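# Place circuit board on test fixture and clamp it

## Task

Pick up the circuit board lying in front of the test fixture, set it on the fixture, and close both clamps over it; then release everything and move the grippers away.

## Robot and tools

Robot: two arms, left_arm and right_arm, each with a parallel two-finger gripper. Every position shares one scene frame in metres. The origin sits on the table surface midway between the arms, +x points out across the table, +z points up, and left_arm is mounted on the +y side. The names left and right do not refer to image sides. A gripper's fingers extend along its own +z axis and close along its own y axis. The reported end_effector_position is the point between the pads, roughly 1 cm short of the fingertips. Reported hand positions grow less accurate at long reach, and motions tend to stop a centimetre or more from the commanded pose, usually below it.

Row format, used by both motion tools: one flat list of 16 numbers covering both arms, even when only one moves. Numbers 1-8 belong to left_arm and 9-16 to right_arm, each as x, y, z, qw, qx, qy, qz, opening. x, y, z is an absolute target for the gripper point in metres, scene frame. qw..qz is an absolute orientation quaternion, w first, scene frame. Opening runs from -1 (closed) to +1 (fully open, 0.094 m). A call is refused, and nothing is sent, if a target lies more than 0.6 m from that arm's last reported position along any of its gripper axes. To hold an orientation, resend the same quaternion you chose rather than copying the drifted reported one. To park an arm, resend its full last reported pose and the opening it should keep.

execute_actions: argument actions is a list holding zero or one item, plus optional pictures (boolean, images are included by default). An empty list only returns the current state. An action item is {"rows": [...], "steps": n}: 1 to 15 rows, n from 1 to 15 control steps of 1/30 s each (default 15). Each row is applied for one step and the final row repeats for any remaining steps. A wait item is {"steps": n} with n up to 300, counted from the previous result, so your thinking time is included. On every step the commanded pose is clipped to within 70 mm and 16 degrees of the measured pose, and inverse kinematics favours position over orientation. After an action ends the arm only continues to its last clipped pose, so a distant target needs further calls; read the Hand target line to see where the controller is now heading.

move: target is one 16-number row as above; speed is an optional top path speed of 0.002 to 0.5 m/s (default 0.25), rotation limited to twice that in rad/s. Both grippers travel in straight lines that finish together, taking 0.5 to 10 s; longer paths are cut off at 10 s. Rotation takes the shorter direction. Openings are applied at the start. Nothing avoids obstacles or the other arm, and grippers may lag, wander, or overshoot the speed, especially with a stretched arm. Faster motion and targets set deeper past a contact hit and press harder. The result adds a move: line with the ending (done, off_target, moving, held, fault) and active limits: limits=paced means the sent pose was clipped; limits=held means a check blocked some steps, after which the arm may jump quickly. If only one arm is named, the other finished. Each gripper's distance from its target is also given.

wait: seconds from 0 to 10; sends nothing new and returns a state result.

zoom_image: camera (cam_high, cam_low, cam_left_wrist, cam_right_wrist) and region [x0, y0, x1, y1] in pixels of that camera's latest image, origin top-left, at most 504 x 504. All images are 504x504. cam_high looks down from about (0.42, -0.37, 0.93); cam_low views from low on the -y side; wrist cameras ride on the hands.

finished_scene: scene is the number of the current scene. It ends it permanently and reports success, so call it only once the board is clamped and the grippers have let go and backed off.

Result lines: the state line gives each gripper's position and quaternion. grip_measured is the finger opening on the command scale; the last Joint positions value is the opening in metres. To grip, command about 0.03 below grip_measured; smaller gaps grip more gently. Pads push about 50-62 N each, less on very thin parts. HELD marks steps where some of your row was not sent; pose unreachable names an arm whose command a clearance check altered. Joint torques are noisy and offset. MOTOR HOT appears from 75 °C; 90 °C stops that arm for 10 s, and 100 °C makes it go limp and drop. FAULT lines report stops. Joint limits (rad): waist -2.618 to 3.054, shoulder 0 to 3.142, elbow 0 to 3.142, wrist pitch -1.571 to 1.571, wrist yaw -1.571 to 1.571, wrist roll -2.094 to 2.094.

Cautions: never knock items off the table, drop or slam parts, push very hard, or let the arms collide. Held parts may be tugged occasionally, so grip firmly. The simulation runs while you think, so keep replies short; smooth, economical motion is preferred.

Each tool is called after "Request:" as name(argument=value, ...), one argument or row to a line, values as JSON.

## Session

Request:
execute_actions(
  actions=[],
)

Scene clock: 0.00 s of 5400.00 s.
left_arm: end_effector_position=(+0.4392, -0.1307, +0.2267) grip_measured=+1.000 end_effector_quat_wxyz=(+0.529, +0.566, +0.436, +0.458) | right_arm: end_effector_position=(+0.3644, -0.4874, +0.1283) grip_measured=+1.000 end_effector_quat_wxyz=(+0.235, +0.689, -0.598, +0.335)
Joint positions: left_arm=[-0.769  2.075  1.351  0.696 -0.752  1.609  0.094] | right_arm=[ 0.067  1.645  1.128 -0.709  0.786 -1.937  0.094]
Joint velocities: left_arm=[ 0.002  0.017  0.002 -0.007  0.051  0.066  0.   ] | right_arm=[ 0.002 -0.012  0.002 -0.051 -0.022 -0.022  0.   ]
Joint torques (N m, as the arm reports them, + toward a larger angle): no reading
Hand target (left_arm): +0.439, -0.131, +0.226; +0.527, +0.568, +0.437, +0.457
Hand target (right_arm): +0.364, -0.488, +0.132; +0.237, +0.688, -0.597, +0.337
camera_calibration (this result's frames):
cam_left_wrist: T_world_to_cam=[[0.0288721, 0.272577, -0.961701, 0.236002], [-0.171971, 0.949111, 0.263846, 0.183526], [0.984679, 0.157766, 0.0742781, -0.349173], [0, 0, 0, 1]] pos_world=[0.36857, -0.183428, 0.204476]
cam_right_wrist: T_world_to_cam=[[0.882566, 0.361797, -0.300301, -0.10437], [0.352553, -0.0866194, 0.931774, -0.262929], [0.311101, -0.928224, -0.204, -0.442343], [0, 0, 0, 1]] pos_world=[0.322423, -0.395608, 0.123411]

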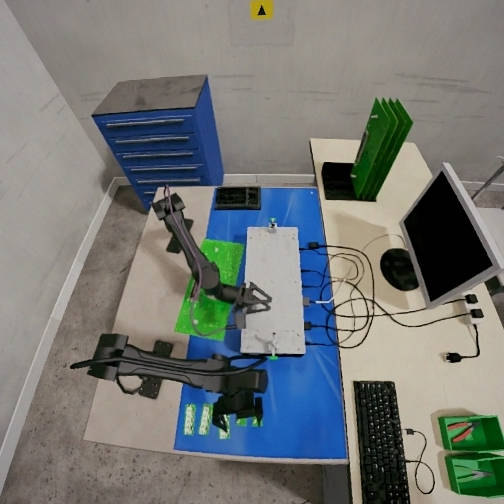

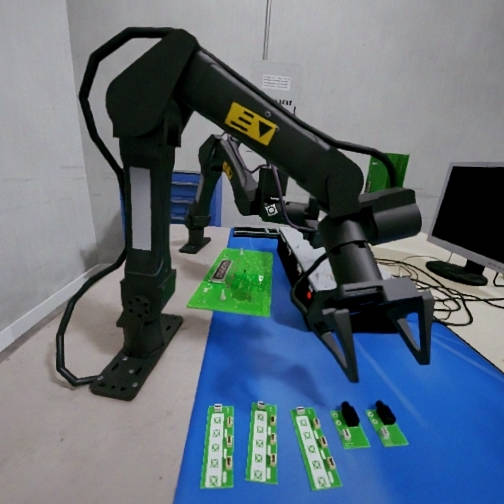

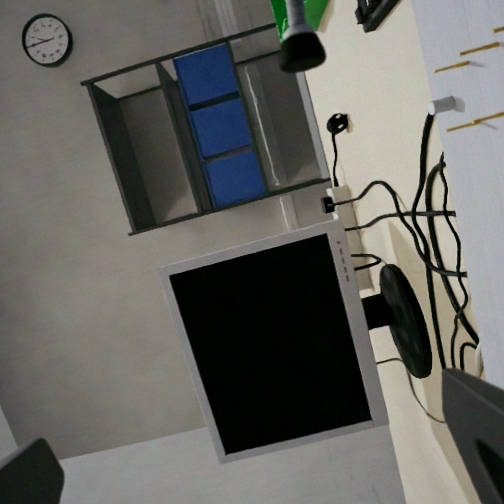

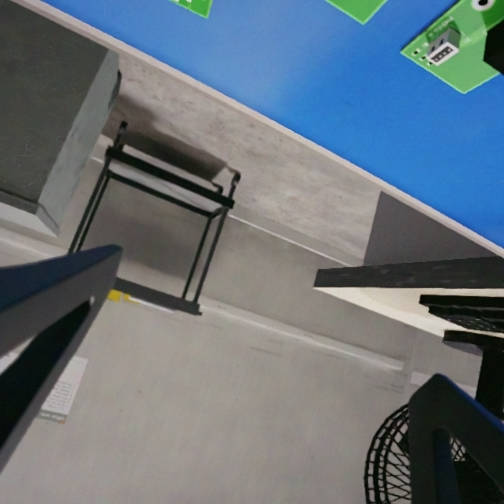

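Request:
move(
  target=[0.40,-0.05,0.33,0.529,0.566,0.436,0.458,1,0.33,-0.48,0.26,0.235,0.689,-0.598,0.335,1],
  speed=0.15,
)

Request:
move(
  target=[0.25,0.2,0.30,0.22,0,0.975,0,0,0.25,-0.3,0.30,0.22,0,0.975,0,0],
  speed=0.2,
)

Scene clock: 6.60 s of 5400.00 s.
left_arm: end_effector_position=(+0.3995, -0.0552, +0.3339) grip_measured=+1.000 end_effector_quat_wxyz=(+0.537, +0.557, +0.437, +0.458) | right_arm: end_effector_position=(+0.3320, -0.4823, +0.2474) grip_measured=+1.000 end_effector_quat_wxyz=(+0.242, +0.694, -0.597, +0.323)
Joint positions: left_arm=[-0.737  1.642  1.213  0.425 -0.72   1.61   0.094] | right_arm=[ 0.075  1.53   1.499 -1.235  0.786 -1.919  0.094]
Joint velocities: left_arm=[ 0.007  0.002 -0.012 -0.037  0.022  0.007  0.   ] | right_arm=[-0.012  0.002 -0.002 -0.022 -0.007 -0.037  0.   ]
Joint torques (N m, as the arm reports them, + toward a larger angle): left_arm=[ 0.79 -8.35  6.87  1.34  0.05 -0.04] | right_arm=[ 0.55 -6.65  9.05  0.8   0.48  0.09]
Hand target (left_arm): +0.399, -0.051, +0.330; +0.529, +0.566, +0.436, +0.458
Hand target (right_arm): +0.332, -0.480, +0.260; +0.235, +0.689, -0.598, +0.335
Off the commanded pose (left_arm): 0.007 m, 1 deg.
Off the commanded pose (right_arm): 0.013 m, 2 deg.
After step 90, 2.03 s passed at rest.
move: off_target (right_arm)
camera_calibration (this result's frames):
cam_left_wrist: T_world_to_cam=[[0.0430709, 0.254206, -0.96619, 0.314531], [-0.176077, 0.953882, 0.243119, 0.085552], [0.983434, 0.159653, 0.0858445, -0.333211], [0, 0, 0, 1]] pos_world=[0.329207, -0.108364, 0.311702]
cam_right_wrist: T_world_to_cam=[[0.875187, 0.360398, -0.322739, -0.034568], [0.378177, -0.093608, 0.920989, -0.371258], [0.301712, -0.92809, -0.218219, -0.396551], [0, 0, 0, 1]] pos_world=[0.290299, -0.39033, 0.244233]

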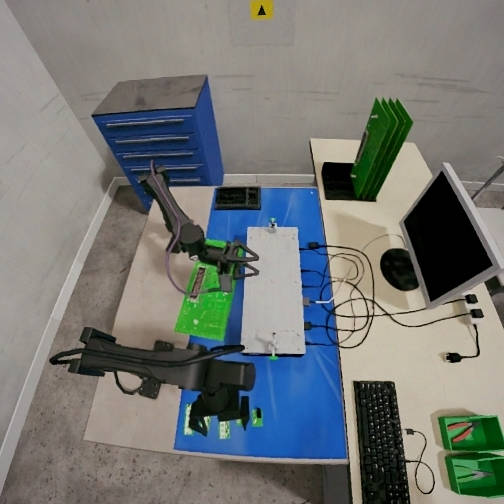

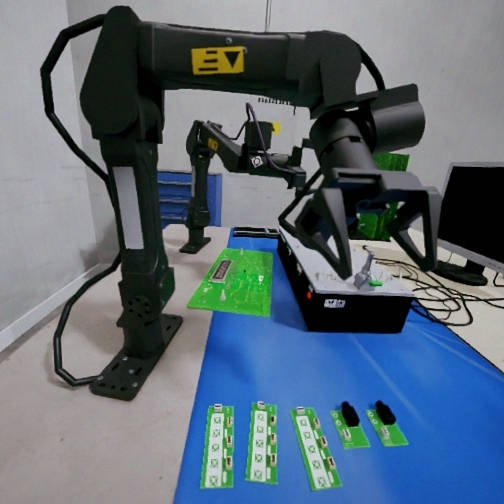

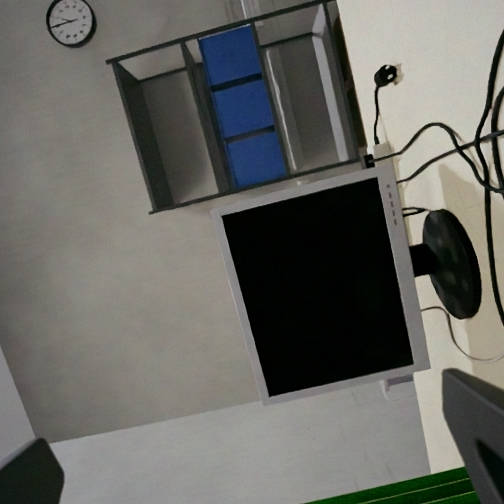

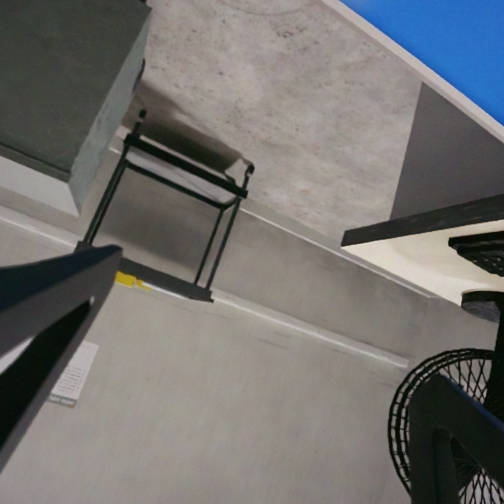

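Scene clock: 12.23 s of 5400.00 s.
left_arm: end_effector_position=(+0.2549, +0.1925, +0.2905) grip_measured=+0.002 end_effector_quat_wxyz=(+0.213, +0.011, +0.977, +0.003) | right_arm: end_effector_position=(+0.2628, -0.3005, +0.3028) grip_measured=+0.002 end_effector_quat_wxyz=(+0.230, +0.003, +0.973, -0.000)
Joint positions: left_arm=[-0.212  1.313  1.678 -1.537 -0.162 -0.339  0.047] | right_arm=[ 0.361  1.232  1.668 -1.552  0.098  0.198  0.047]
Joint velocities: left_arm=[-0.012 -0.007 -0.002  0.007  0.051 -0.007  0.001] | right_arm=[-0.002 -0.007 -0.017  0.007 -0.022  0.051  0.   ]
Joint torques (N m, as the arm reports them, + toward a larger angle): left_arm=[ 0.75 -4.46  7.1   0.68 -0.02  0.  ] | right_arm=[ 0.52 -3.75  4.03  1.15  0.02  0.11]
Hand target (left_arm): +0.248, +0.196, +0.300; +0.222, +0.008, +0.975, -0.003
Hand target (right_arm): +0.255, -0.299, +0.299; +0.224, +0.003, +0.975, +0.003
Off the commanded pose (left_arm): 0.013 m, 2 deg.
Off the commanded pose (right_arm): 0.013 m, 1 deg.
joint sent to its limit (left arm) — the command would take joint 4 (wrist pitch) past its lower limit, so that joint was sent only as far as its limit.
joint sent to its limit (right arm) — the command would take joint 4 (wrist pitch) past its lower limit, so that joint was sent only as far as its limit.
move: off_target (left_arm, right_arm)
camera_calibration (this result's frames):
cam_left_wrist: T_world_to_cam=[[-0.219896, -0.970814, -0.0957418, 0.265835], [-0.973264, 0.225003, -0.0461583, 0.261958], [0.0663533, 0.083032, -0.994335, 0.335406], [0, 0, 0, 1]] pos_world=[0.291155, 0.171285, 0.371049]
cam_right_wrist: T_world_to_cam=[[0.405604, -0.909061, 0.0953576, -0.40631], [-0.912735, -0.39722, 0.0955536, 0.118919], [-0.048986, -0.125793, -0.990846, 0.372341], [0, 0, 0, 1]] pos_world=[0.291582, -0.275286, 0.396314]

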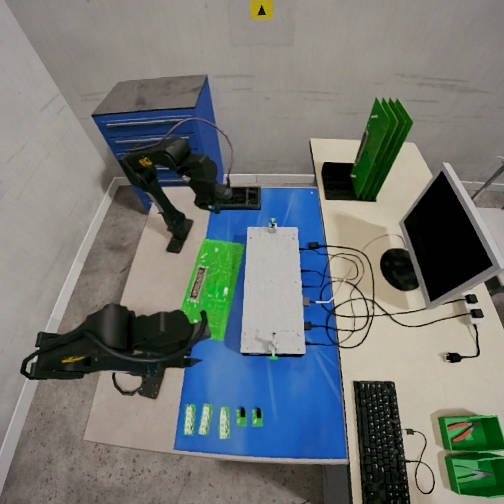

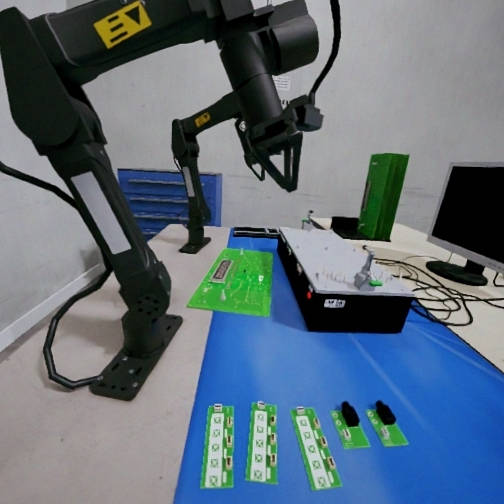

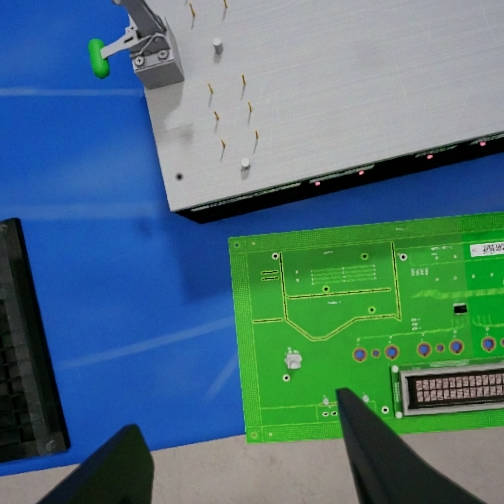

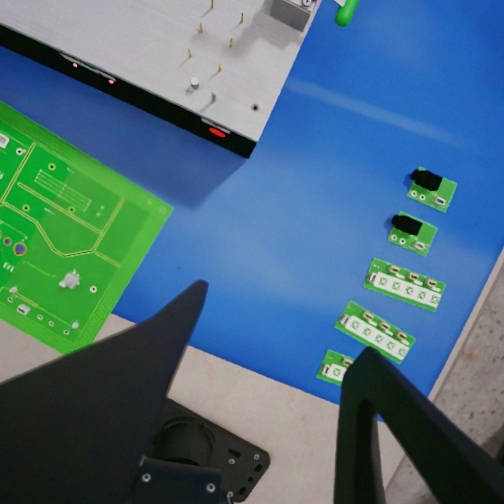

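Request:
move(
  target=[0.205,0.185,0.10,0.22,0,0.975,0,0,0.168,-0.166,0.10,0.22,0,0.975,0,0],
  speed=0.2,
)

Scene clock: 24.40 s of 5400.00 s.
left_arm: end_effector_position=(+0.2042, +0.1835, +0.0972) grip_measured=+0.002 end_effector_quat_wxyz=(+0.209, +0.003, +0.978, +0.001) | right_arm: end_effector_position=(+0.1679, -0.1613, +0.1055) grip_measured=+0.002 end_effector_quat_wxyz=(+0.222, -0.001, +0.975, +0.012)
Joint positions: left_arm=[-0.398  0.971  0.688 -0.931 -0.228 -0.533  0.047] | right_arm=[ 1.352  1.169  0.823 -1.031  0.407  1.164  0.047]
Joint velocities: left_arm=[-0.002 -0.012 -0.007  0.007 -0.051  0.037  0.   ] | right_arm=[-0.017 -0.002 -0.017 -0.066  0.066  0.11  -0.001]
Joint torques (N m, as the arm reports them, + toward a larger angle): left_arm=[-0.86 -3.05  5.98  0.75 -0.27 -0.1 ] | right_arm=[ 0.53 -1.67  5.59  0.87  0.44  0.13]
Hand target (left_arm): +0.204, +0.185, +0.099; +0.220, +0.000, +0.975, -0.001
Hand target (right_arm): +0.168, -0.164, +0.101; +0.228, -0.002, +0.974, +0.002
Off the commanded pose (left_arm): 0.003 m, 1 deg.
Off the commanded pose (right_arm): 0.007 m, 1 deg.
After step 90, 7.20 s passed at rest.
move: done
camera_calibration (this result's frames):
cam_left_wrist: T_world_to_cam=[[-0.205819, -0.974647, -0.0877584, 0.224531], [-0.976882, 0.209928, -0.0403941, 0.208644], [0.0577929, 0.0774157, -0.995322, 0.150233], [0, 0, 0, 1]] pos_world=[0.241351, 0.163408, 0.177662]
cam_right_wrist: T_world_to_cam=[[0.418965, -0.905469, 0.0677762, -0.221203], [-0.905853, -0.411674, 0.0997795, 0.102463], [-0.0624456, -0.103199, -0.992699, 0.19587], [0, 0, 0, 1]] pos_world=[0.197724, -0.137898, 0.199208]

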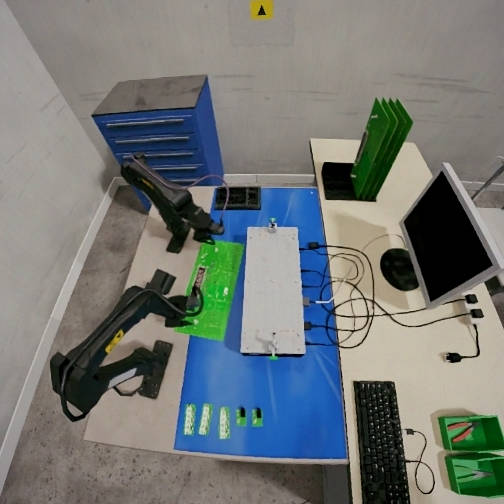

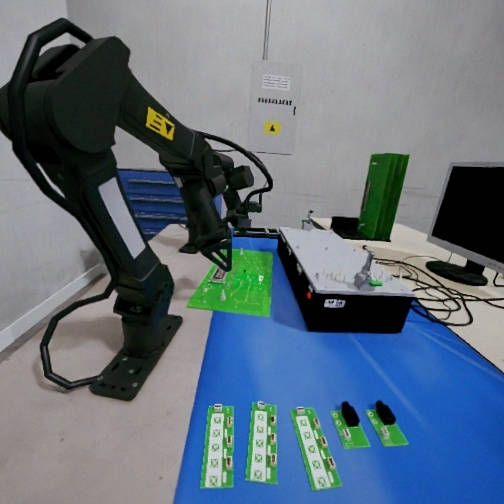

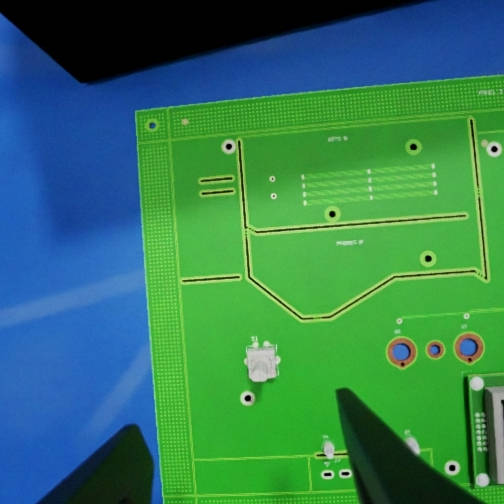

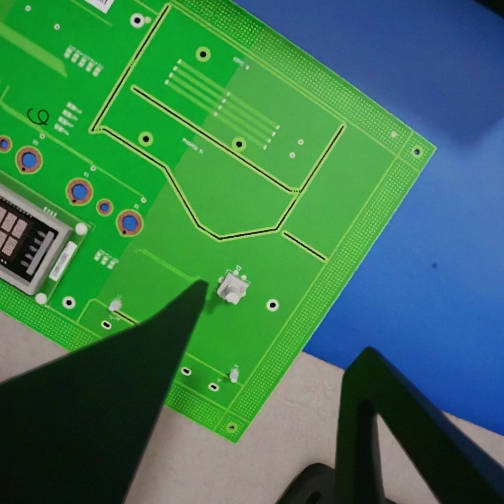

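Request:
move(
  target=[0.205,0.184,0.017,0.22,0,0.975,0,0,0.167,-0.162,0.012,0.22,0,0.975,0,0],
  speed=0.08,
)

Scene clock: 32.70 s of 5400.00 s.
left_arm: end_effector_position=(+0.2076, +0.1816, +0.0242) grip_measured=+0.002 end_effector_quat_wxyz=(+0.228, -0.000, +0.974, -0.010) | right_arm: end_effector_position=(+0.1694, -0.1578, +0.0193) grip_measured=+0.002 end_effector_quat_wxyz=(+0.222, +0.003, +0.975, +0.011)
Joint positions: left_arm=[-0.398  1.025  0.395 -0.537 -0.229 -0.535  0.047] | right_arm=[ 1.352  1.315  0.556 -0.62   0.408  1.172  0.047]
Joint velocities: left_arm=[ 0.002 -0.012  0.002  0.051 -0.022 -0.11  -0.   ] | right_arm=[-0.017  0.002 -0.012 -0.022 -0.051  0.022 -0.001]
Joint torques (N m, as the arm reports them, + toward a larger angle): left_arm=[-0.79 -0.09  5.73  0.82 -0.32 -0.13] | right_arm=[ 0.43 -2.12  4.62  0.86  0.3   0.08]
Hand target (left_arm): +0.204, +0.185, +0.017; +0.220, +0.000, +0.975, +0.000
Hand target (right_arm): +0.166, -0.163, +0.012; +0.220, -0.000, +0.975, +0.000
Off the commanded pose (left_arm): 0.008 m, 2 deg.
Off the commanded pose (right_arm): 0.009 m, 1 deg.
After step 90, 3.53 s passed at rest.
move: done
camera_calibration (this result's frames):
cam_left_wrist: T_world_to_cam=[[-0.201094, -0.976953, -0.0715849, 0.216008], [-0.974742, 0.206816, -0.0842923, 0.210597], [0.0971545, 0.0528261, -0.993866, 0.0737984], [0, 0, 0, 1]] pos_world=[0.241546, 0.163576, 0.10656]
cam_right_wrist: T_world_to_cam=[[0.412655, -0.908353, 0.0679063, -0.212173], [-0.908636, -0.405252, 0.100751, 0.115326], [-0.0639987, -0.103278, -0.992592, 0.110924], [0, 0, 0, 1]] pos_world=[0.199443, -0.134536, 0.112891]

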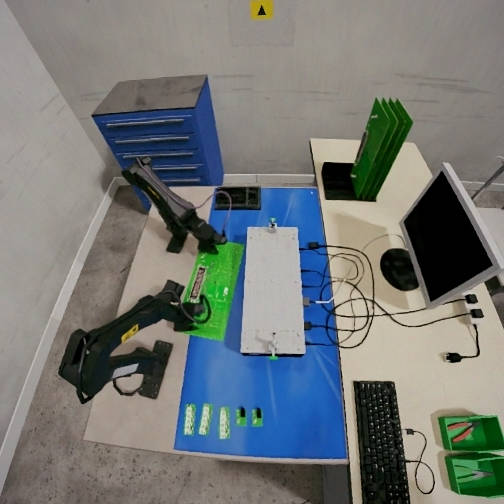

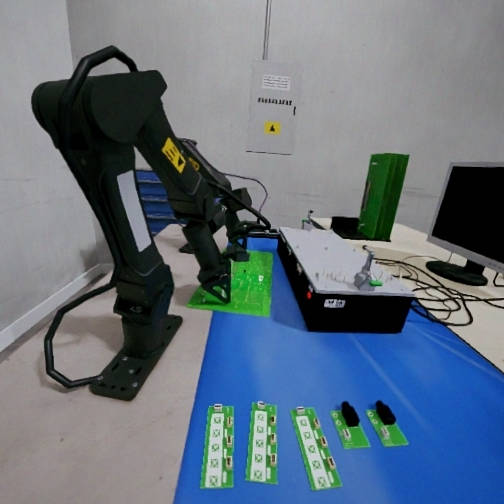

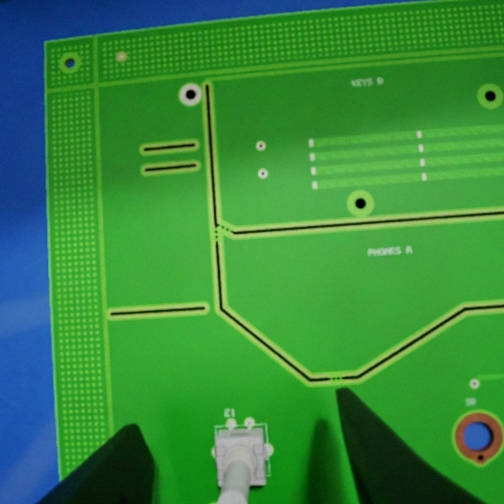

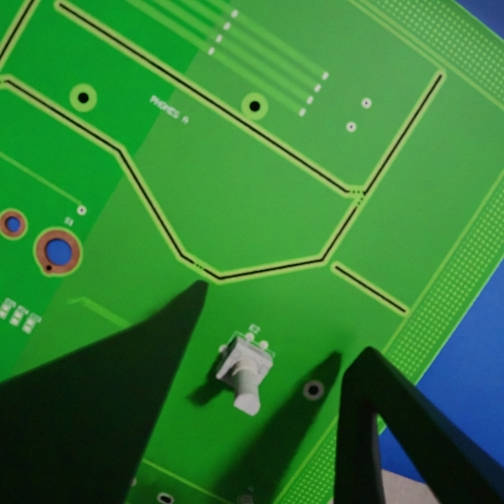

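Request:
move(
  target=[0.203,0.184,0.012,0.22,0,0.975,0,0,0.165,-0.162,0.009,0.22,0,0.975,0,0],
  speed=0.03,
)

Request:
move(
  target=[0.203,0.184,0.012,0.22,0,0.975,0,-0.9,0.165,-0.162,0.009,0.22,0,0.975,0,-0.9],
)

Request:
move(
  target=[0.20,0.19,0.17,0.22,0,0.975,0,-0.9,0.20,-0.159,0.165,0.22,0,0.975,0,-0.9],
  speed=0.08,
)

Scene clock: 39.57 s of 5400.00 s.
left_arm: end_effector_position=(+0.2077, +0.1802, +0.0217) grip_measured=+0.002 end_effector_quat_wxyz=(+0.233, -0.000, +0.973, -0.013) | right_arm: end_effector_position=(+0.1688, -0.1538, +0.0198) grip_measured=+0.002 end_effector_quat_wxyz=(+0.224, +0.004, +0.974, +0.019)
Joint positions: left_arm=[-0.406  1.025  0.38  -0.513 -0.231 -0.54   0.047] | right_arm=[ 1.361  1.315  0.556 -0.608  0.408  1.182  0.047]
Joint velocities: left_arm=[-0.007  0.002 -0.007  0.037 -0.022  0.037 -0.001] | right_arm=[ 0.012 -0.007 -0.002 -0.007 -0.007 -0.022 -0.   ]
Joint torques (N m, as the arm reports them, + toward a larger angle): left_arm=[-0.76  0.78  5.61  0.85 -0.17 -0.1 ] | right_arm=[ 0.52 -1.3   4.27  0.89  0.32  0.08]
Hand target (left_arm): +0.203, +0.184, +0.013; +0.220, +0.000, +0.975, -0.000
Hand target (right_arm): +0.165, -0.162, +0.010; +0.221, -0.000, +0.975, +0.000
Off the commanded pose (left_arm): 0.011 m, 2 deg.
Off the commanded pose (right_arm): 0.014 m, 2 deg.
After step 90, 3.10 s passed at rest.
move: off_target (left_arm, right_arm)
camera_calibration (this result's frames):
cam_left_wrist: T_world_to_cam=[[-0.201689, -0.977114, -0.0675983, 0.214527], [-0.973716, 0.207487, -0.0939468, 0.210604], [0.105823, 0.0468735, -0.99328, 0.0705638], [0, 0, 0, 1]] pos_world=[0.240869, 0.162612, 0.104377]
cam_right_wrist: T_world_to_cam=[[0.412571, -0.909255, 0.0551477, -0.208267], [-0.908958, -0.406947, 0.0904991, 0.11636], [-0.0598445, -0.0874642, -0.994368, 0.113633], [0, 0, 0, 1]] pos_world=[0.198492, -0.132076, 0.113948]

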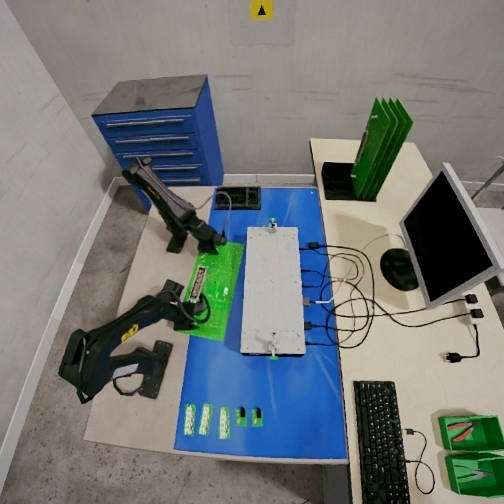

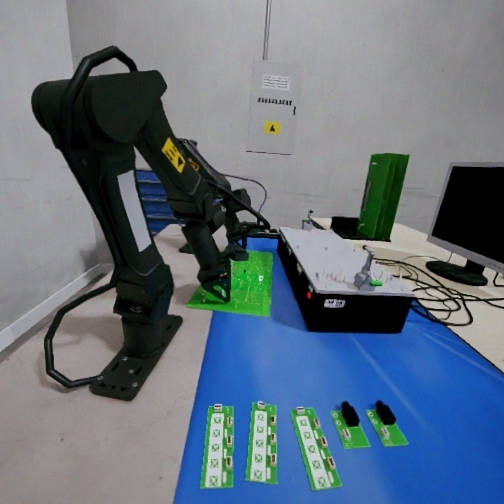

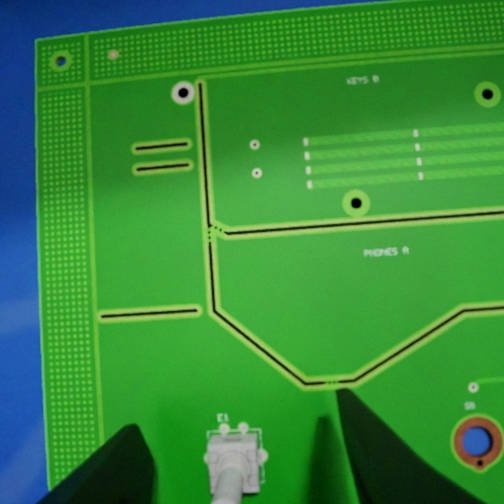

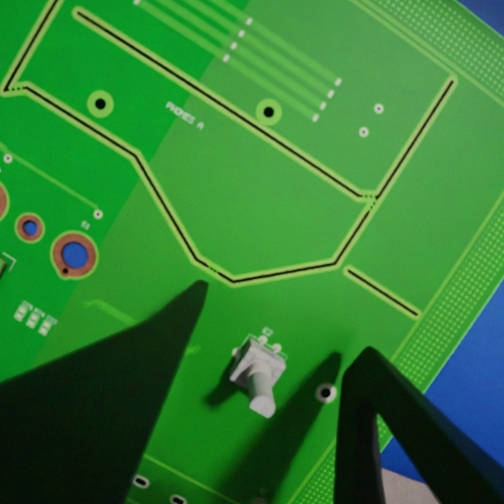

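Scene clock: 40.27 s of 5400.00 s.
left_arm: end_effector_position=(+0.2074, +0.1821, +0.0211) grip_measured=-0.884 end_effector_quat_wxyz=(+0.232, -0.001, +0.973, -0.008) | right_arm: end_effector_position=(+0.1683, -0.1553, +0.0192) grip_measured=-0.891 end_effector_quat_wxyz=(+0.223, +0.003, +0.975, +0.016)
Joint positions: left_arm=[-0.405  1.027  0.38  -0.517 -0.239 -0.54   0.005] | right_arm=[ 1.361  1.317  0.556 -0.614  0.408  1.182  0.005]
Joint velocities: left_arm=[ 0.007  0.002  0.012  0.022 -0.022  0.022  0.   ] | right_arm=[ 0.002  0.007 -0.012  0.007  0.007 -0.022  0.   ]
Joint torques (N m, as the arm reports them, + toward a larger angle): left_arm=[-0.81  0.67  5.58  0.89 -0.19 -0.07] | right_arm=[ 0.56 -1.43  4.25  0.91  0.33  0.1 ]
Hand target (left_arm): +0.202, +0.184, +0.012; +0.220, +0.000, +0.976, -0.000
Hand target (right_arm): +0.165, -0.162, +0.010; +0.220, -0.000, +0.975, -0.000
Off the commanded pose (left_arm): 0.010 m, 2 deg.
Off the commanded pose (right_arm): 0.013 m, 2 deg.
move: off_target (right_arm)
camera_calibration (this result's frames):
cam_left_wrist: T_world_to_cam=[[-0.198788, -0.977039, -0.0766689, 0.215851], [-0.974491, 0.205371, -0.0904991, 0.210335], [0.104167, 0.056723, -0.992941, 0.0684988], [0, 0, 0, 1]] pos_world=[0.240742, 0.163812, 0.103599]
cam_right_wrist: T_world_to_cam=[[0.412725, -0.908841, 0.0605536, -0.209361], [-0.90871, -0.406281, 0.0958211, 0.11533], [-0.0624843, -0.0945734, -0.993555, 0.112164], [0, 0, 0, 1]] pos_world=[0.198218, -0.132812, 0.113068]

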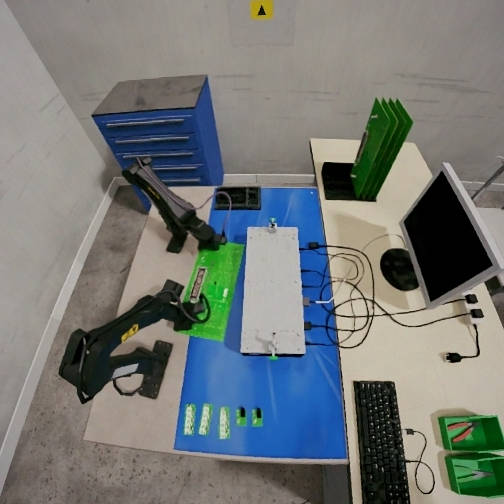

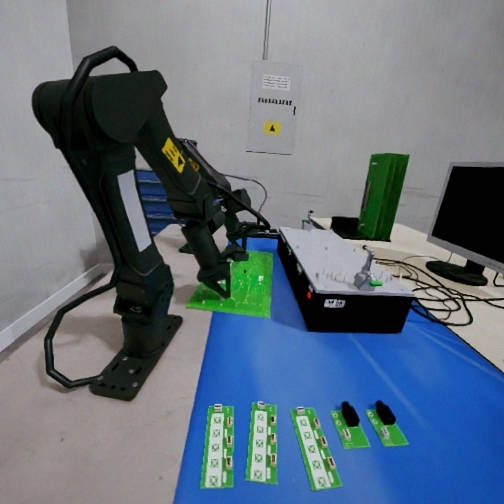

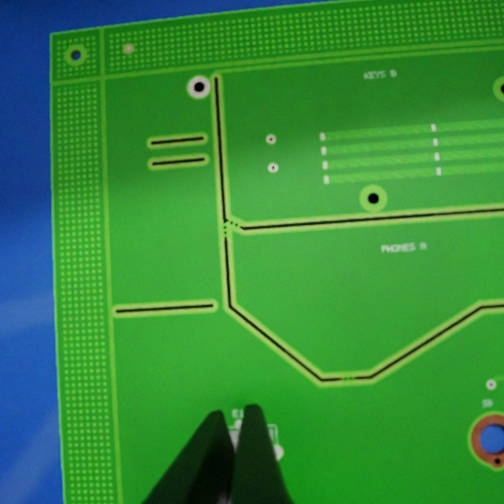

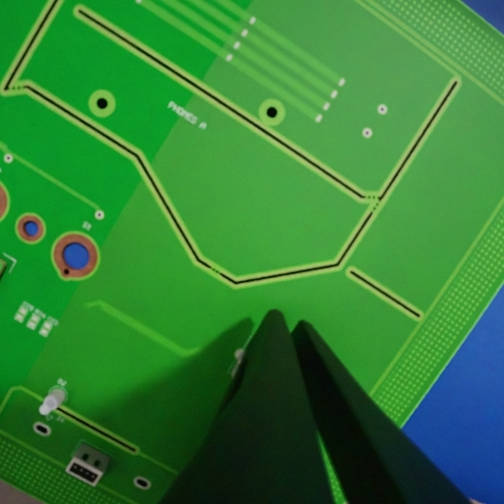

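Scene clock: 42.57 s of 5400.00 s.
left_arm: end_effector_position=(+0.1996, +0.1858, +0.1608) grip_measured=-0.884 end_effector_quat_wxyz=(+0.212, +0.001, +0.977, -0.003) | right_arm: end_effector_position=(+0.1960, -0.1536, +0.1532) grip_measured=-0.891 end_effector_quat_wxyz=(+0.210, -0.004, +0.978, +0.004)
Joint positions: left_arm=[-0.399  0.962  0.936 -1.178 -0.225 -0.537  0.005] | right_arm=[ 1.223  1.25   1.07  -1.171  0.365  1.029  0.005]
Joint velocities: left_arm=[-0.022 -0.007  0.002  0.066  0.022  0.022 -0.001] | right_arm=[ 0.012  0.017 -0.002  0.051  0.051 -0.037 -0.001]
Joint torques (N m, as the arm reports them, + toward a larger angle): left_arm=[ 0.66 -1.03  8.51  0.65 -0.24  0.04] | right_arm=[-0.84 -3.62  9.37  0.46  0.4  -0.09]
Hand target (left_arm): +0.201, +0.189, +0.170; +0.220, +0.000, +0.975, -0.000
Hand target (right_arm): +0.201, -0.158, +0.164; +0.220, -0.000, +0.976, -0.001
Off the commanded pose (left_arm): 0.010 m, 1 deg.
Off the commanded pose (right_arm): 0.014 m, 1 deg.
move: off_target (right_arm)
camera_calibration (this result's frames):
cam_left_wrist: T_world_to_cam=[[-0.203682, -0.97573, -0.080398, 0.229986], [-0.976961, 0.207909, -0.0481762, 0.207903], [0.0637225, 0.0687331, -0.995598, 0.214126], [0, 0, 0, 1]] pos_world=[0.236312, 0.166462, 0.24169]
cam_right_wrist: T_world_to_cam=[[0.422899, -0.903182, 0.0736109, -0.230516], [-0.902002, -0.411772, 0.129754, 0.120968], [-0.0868806, -0.12127, -0.98881, 0.247129], [0, 0, 0, 1]] pos_world=[0.228069, -0.128417, 0.245636]

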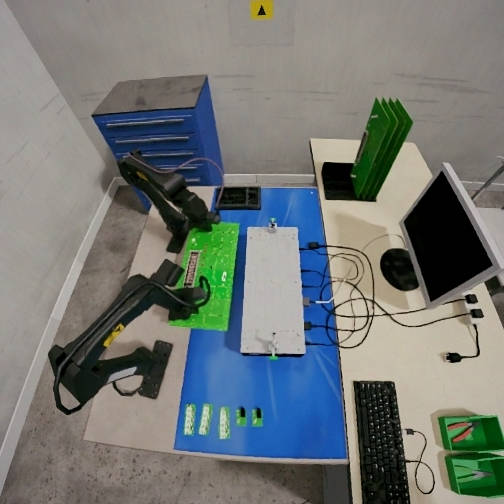

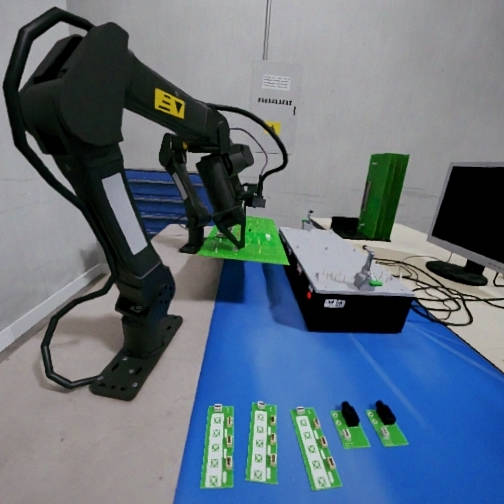

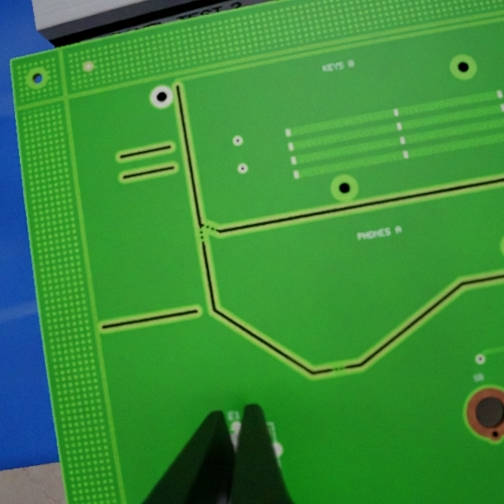

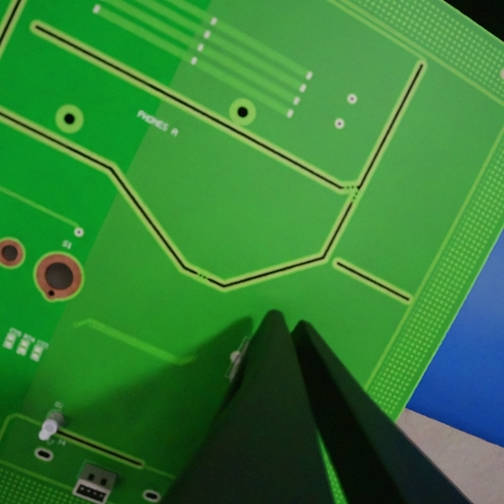

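Request:
move(
  target=[0.30,0.166,0.178,0.22,0,0.975,0,-0.93,0.30,-0.188,0.175,0.22,0,0.975,0,-0.93],
  speed=0.08,
)

Request:
move(
  target=[0.452,0.166,0.178,0.22,0,0.975,0,-0.93,0.452,-0.188,0.175,0.22,0,0.975,0,-0.93],
  speed=0.06,
)

Scene clock: 55.73 s of 5400.00 s.
left_arm: end_effector_position=(+0.2843, +0.1601, +0.1689) grip_measured=-0.891 end_effector_quat_wxyz=(+0.195, +0.009, +0.981, -0.017) | right_arm: end_effector_position=(+0.2908, -0.1839, +0.1629) grip_measured=-0.910 end_effector_quat_wxyz=(+0.203, -0.004, +0.979, +0.009)
Joint positions: left_arm=[-0.255  1.315  1.174 -1.056 -0.128 -0.395  0.005] | right_arm=[ 0.796  1.371  1.191 -1.047  0.227  0.603  0.004]
Joint velocities: left_arm=[ 0.012 -0.007 -0.012 -0.007  0.081  0.022 -0.002] | right_arm=[-0.012 -0.012 -0.002  0.007 -0.051  0.037  0.   ]
Joint torques (N m, as the arm reports them, + toward a larger angle): left_arm=[ 1.65 -2.9   8.91  0.93 -0.66  0.05] | right_arm=[-1.15 -4.13  9.82  0.89  0.4  -0.08]
Hand target (left_arm): +0.299, +0.168, +0.178; +0.219, -0.000, +0.976, +0.000
Hand target (right_arm): +0.299, -0.190, +0.174; +0.217, +0.001, +0.976, -0.001
Off the commanded pose (left_arm): 0.019 m, 4 deg.
Off the commanded pose (right_arm): 0.016 m, 2 deg.
After step 90, 8.37 s passed at rest.
move: off_target (left_arm, right_arm)
camera_calibration (this result's frames):
cam_left_wrist: T_world_to_cam=[[-0.227296, -0.972615, -0.0485428, 0.223584], [-0.973354, 0.228455, -0.0197637, 0.287229], [0.0303123, 0.0427572, -0.998626, 0.23273], [0, 0, 0, 1]] pos_world=[0.323341, 0.141891, 0.24894]
cam_right_wrist: T_world_to_cam=[[0.425354, -0.90314, 0.0584134, -0.296943], [-0.899433, -0.414678, 0.138069, 0.190165], [-0.100472, -0.111267, -0.988699, 0.267082], [0, 0, 0, 1]] pos_world=[0.324181, -0.159607, 0.255153]

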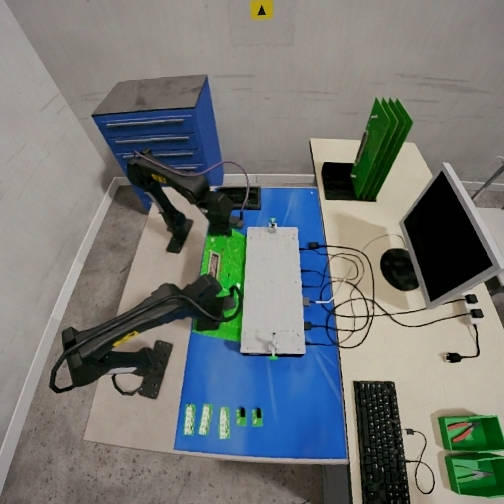

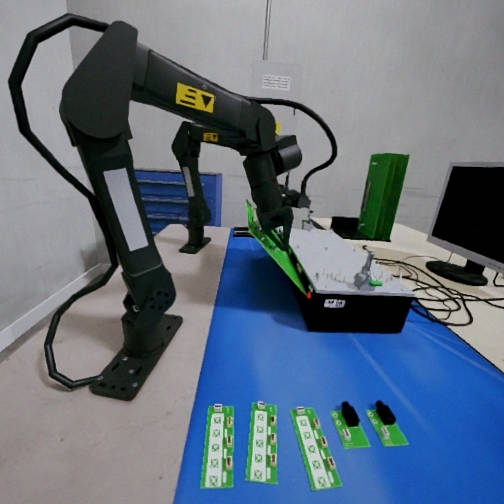

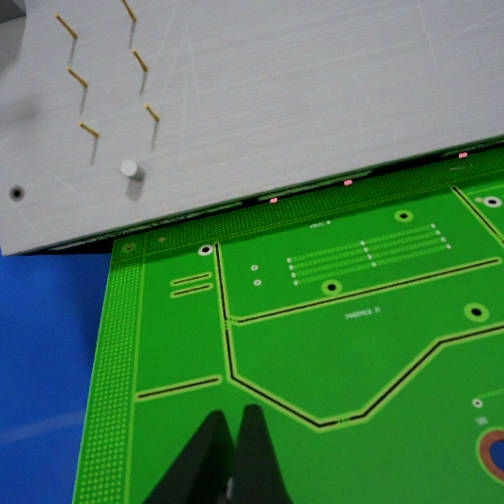

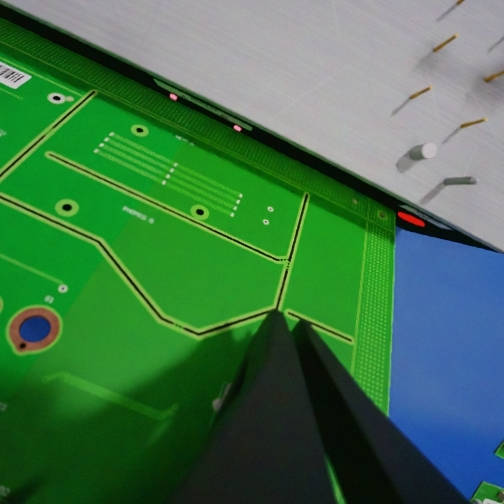

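Scene clock: 59.27 s of 5400.00 s.
left_arm: end_effector_position=(+0.4479, +0.1656, +0.1857) grip_measured=-0.928 end_effector_quat_wxyz=(+0.225, -0.001, +0.974, -0.007) | right_arm: end_effector_position=(+0.4420, -0.1901, +0.1645) grip_measured=-0.928 end_effector_quat_wxyz=(+0.202, +0.000, +0.979, +0.002)
Joint positions: left_arm=[-0.078  1.858  1.767 -1.036 -0.1   -0.239  0.003] | right_arm=[ 0.541  1.864  1.712 -1.039  0.15   0.366  0.003]
Joint velocities: left_arm=[-0.012 -0.002  0.007  0.007 -0.037 -0.007  0.001] | right_arm=[ 0.012  0.002 -0.017 -0.007  0.037 -0.081 -0.   ]
Joint torques (N m, as the arm reports them, + toward a larger angle): left_arm=[ 0.68 -7.29  7.2   0.86 -0.16  0.03] | right_arm=[-0.28 -8.51  9.51  1.15  0.25 -0.04]
Hand target (left_arm): +0.452, +0.169, +0.178; +0.220, -0.000, +0.976, +0.001
Hand target (right_arm): +0.451, -0.190, +0.174; +0.218, +0.001, +0.976, +0.000
Off the commanded pose (left_arm): 0.009 m, 1 deg.
Off the commanded pose (right_arm): 0.015 m, 2 deg.
move: off_target (right_arm); limits=paced
camera_calibration (this result's frames):
cam_left_wrist: T_world_to_cam=[[-0.199422, -0.976907, -0.0767093, 0.260414], [-0.975694, 0.20521, -0.0768707, 0.461097], [0.0908371, 0.0595152, -0.994086, 0.21356], [0, 0, 0, 1]] pos_world=[0.482423, 0.147068, 0.267718]
cam_right_wrist: T_world_to_cam=[[0.415931, -0.906753, 0.0692934, -0.365229], [-0.903377, -0.403224, 0.146013, 0.325961], [-0.104457, -0.123329, -0.986853, 0.282364], [0, 0, 0, 1]] pos_world=[0.475871, -0.164913, 0.256366]

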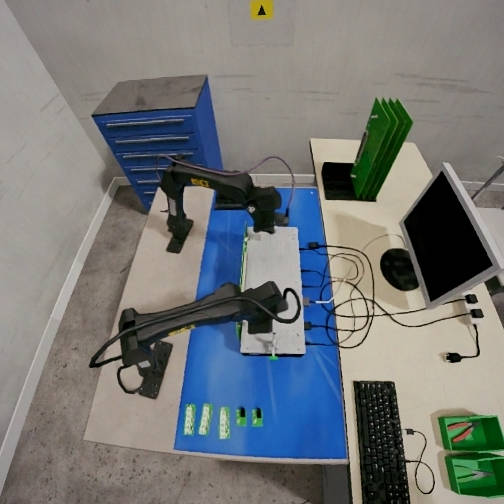

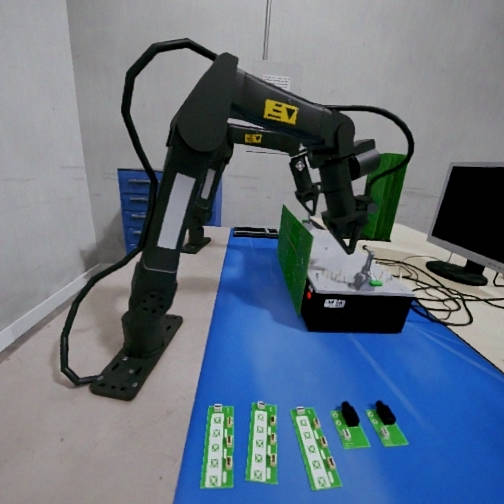

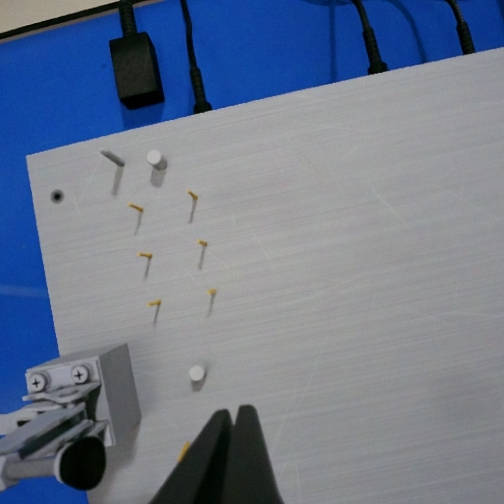

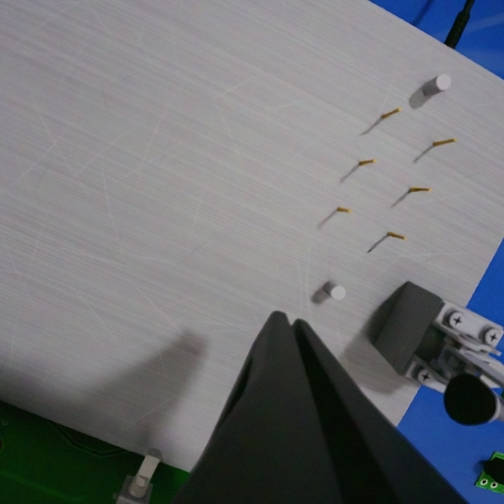

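Request:
move(
  target=[0.30,0.2,0.30,0.22,0,0.975,0,0,0.30,-0.2,0.30,0.22,0,0.975,0,0],
)

Scene clock: 63.17 s of 5400.00 s.
left_arm: end_effector_position=(+0.3055, +0.1963, +0.2956) grip_measured=-0.002 end_effector_quat_wxyz=(+0.218, +0.002, +0.976, -0.003) | right_arm: end_effector_position=(+0.3033, -0.1961, +0.2932) grip_measured=-0.002 end_effector_quat_wxyz=(+0.213, -0.003, +0.977, +0.001)
Joint positions: left_arm=[-0.111  1.467  1.813 -1.493 -0.118 -0.264  0.047] | right_arm=[ 0.742  1.531  1.872 -1.549  0.233  0.548  0.047]
Joint velocities: left_arm=[-0.002  0.002 -0.002 -0.051 -0.022 -0.007  0.   ] | right_arm=[-0.012 -0.002  0.007 -0.022  0.037 -0.022 -0.001]
Joint torques (N m, as the arm reports them, + toward a larger angle): left_arm=[-0.62 -4.7   6.87  0.73 -0.15 -0.08] | right_arm=[ 0.45 -5.4   7.87  0.98  0.29  0.1 ]
Hand target (left_arm): +0.301, +0.197, +0.300; +0.220, +0.000, +0.975, -0.000
Hand target (right_arm): +0.302, -0.197, +0.302; +0.223, -0.000, +0.975, +0.001
Off the commanded pose (left_arm): 0.008 m, 0 deg.
Off the commanded pose (right_arm): 0.009 m, 1 deg.
joint sent to its limit (right arm) — the command would take joint 4 (wrist pitch) past its lower limit, so that joint was sent only as far as its limit.
move: done
camera_calibration (this result's frames):
cam_left_wrist: T_world_to_cam=[[-0.203614, -0.975503, -0.0832735, 0.27333], [-0.976057, 0.208903, -0.0605947, 0.318795], [0.0765064, 0.0689418, -0.994683, 0.336575], [0, 0, 0, 1]] pos_world=[0.341066, 0.176833, 0.376864]
cam_right_wrist: T_world_to_cam=[[0.419757, -0.904067, 0.0804195, -0.32579], [-0.903907, -0.408364, 0.127246, 0.184107], [-0.0821988, -0.126104, -0.988606, 0.3873], [0, 0, 0, 1]] pos_world=[0.335004, -0.170513, 0.38566]

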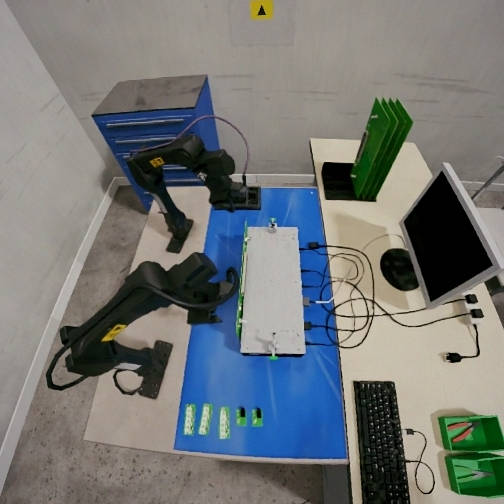

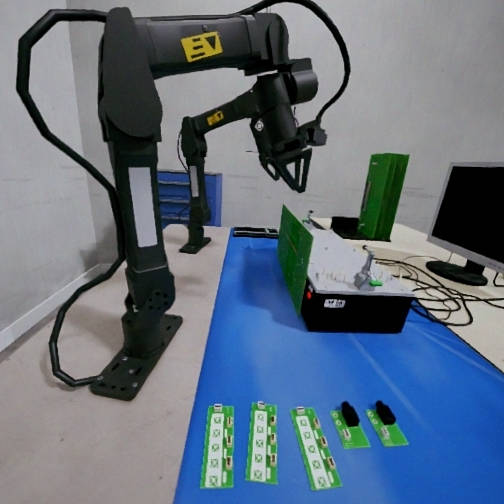

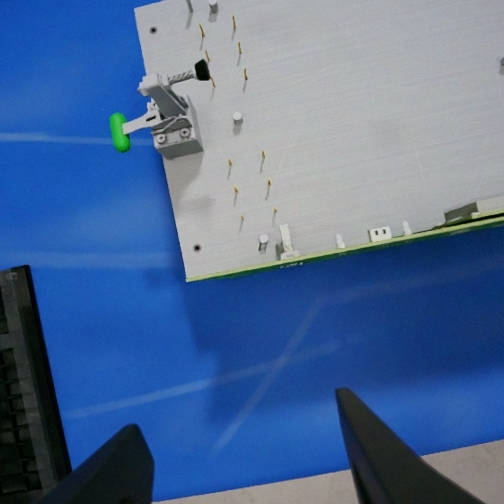

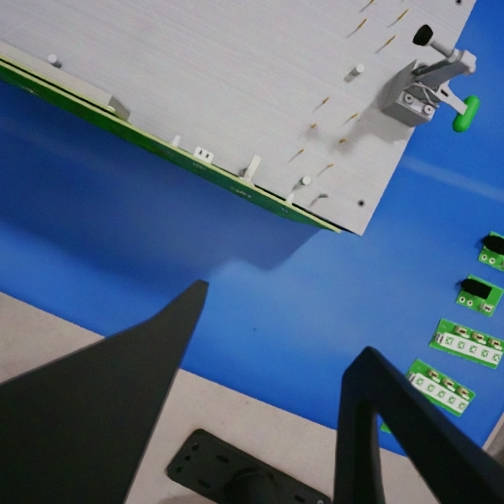

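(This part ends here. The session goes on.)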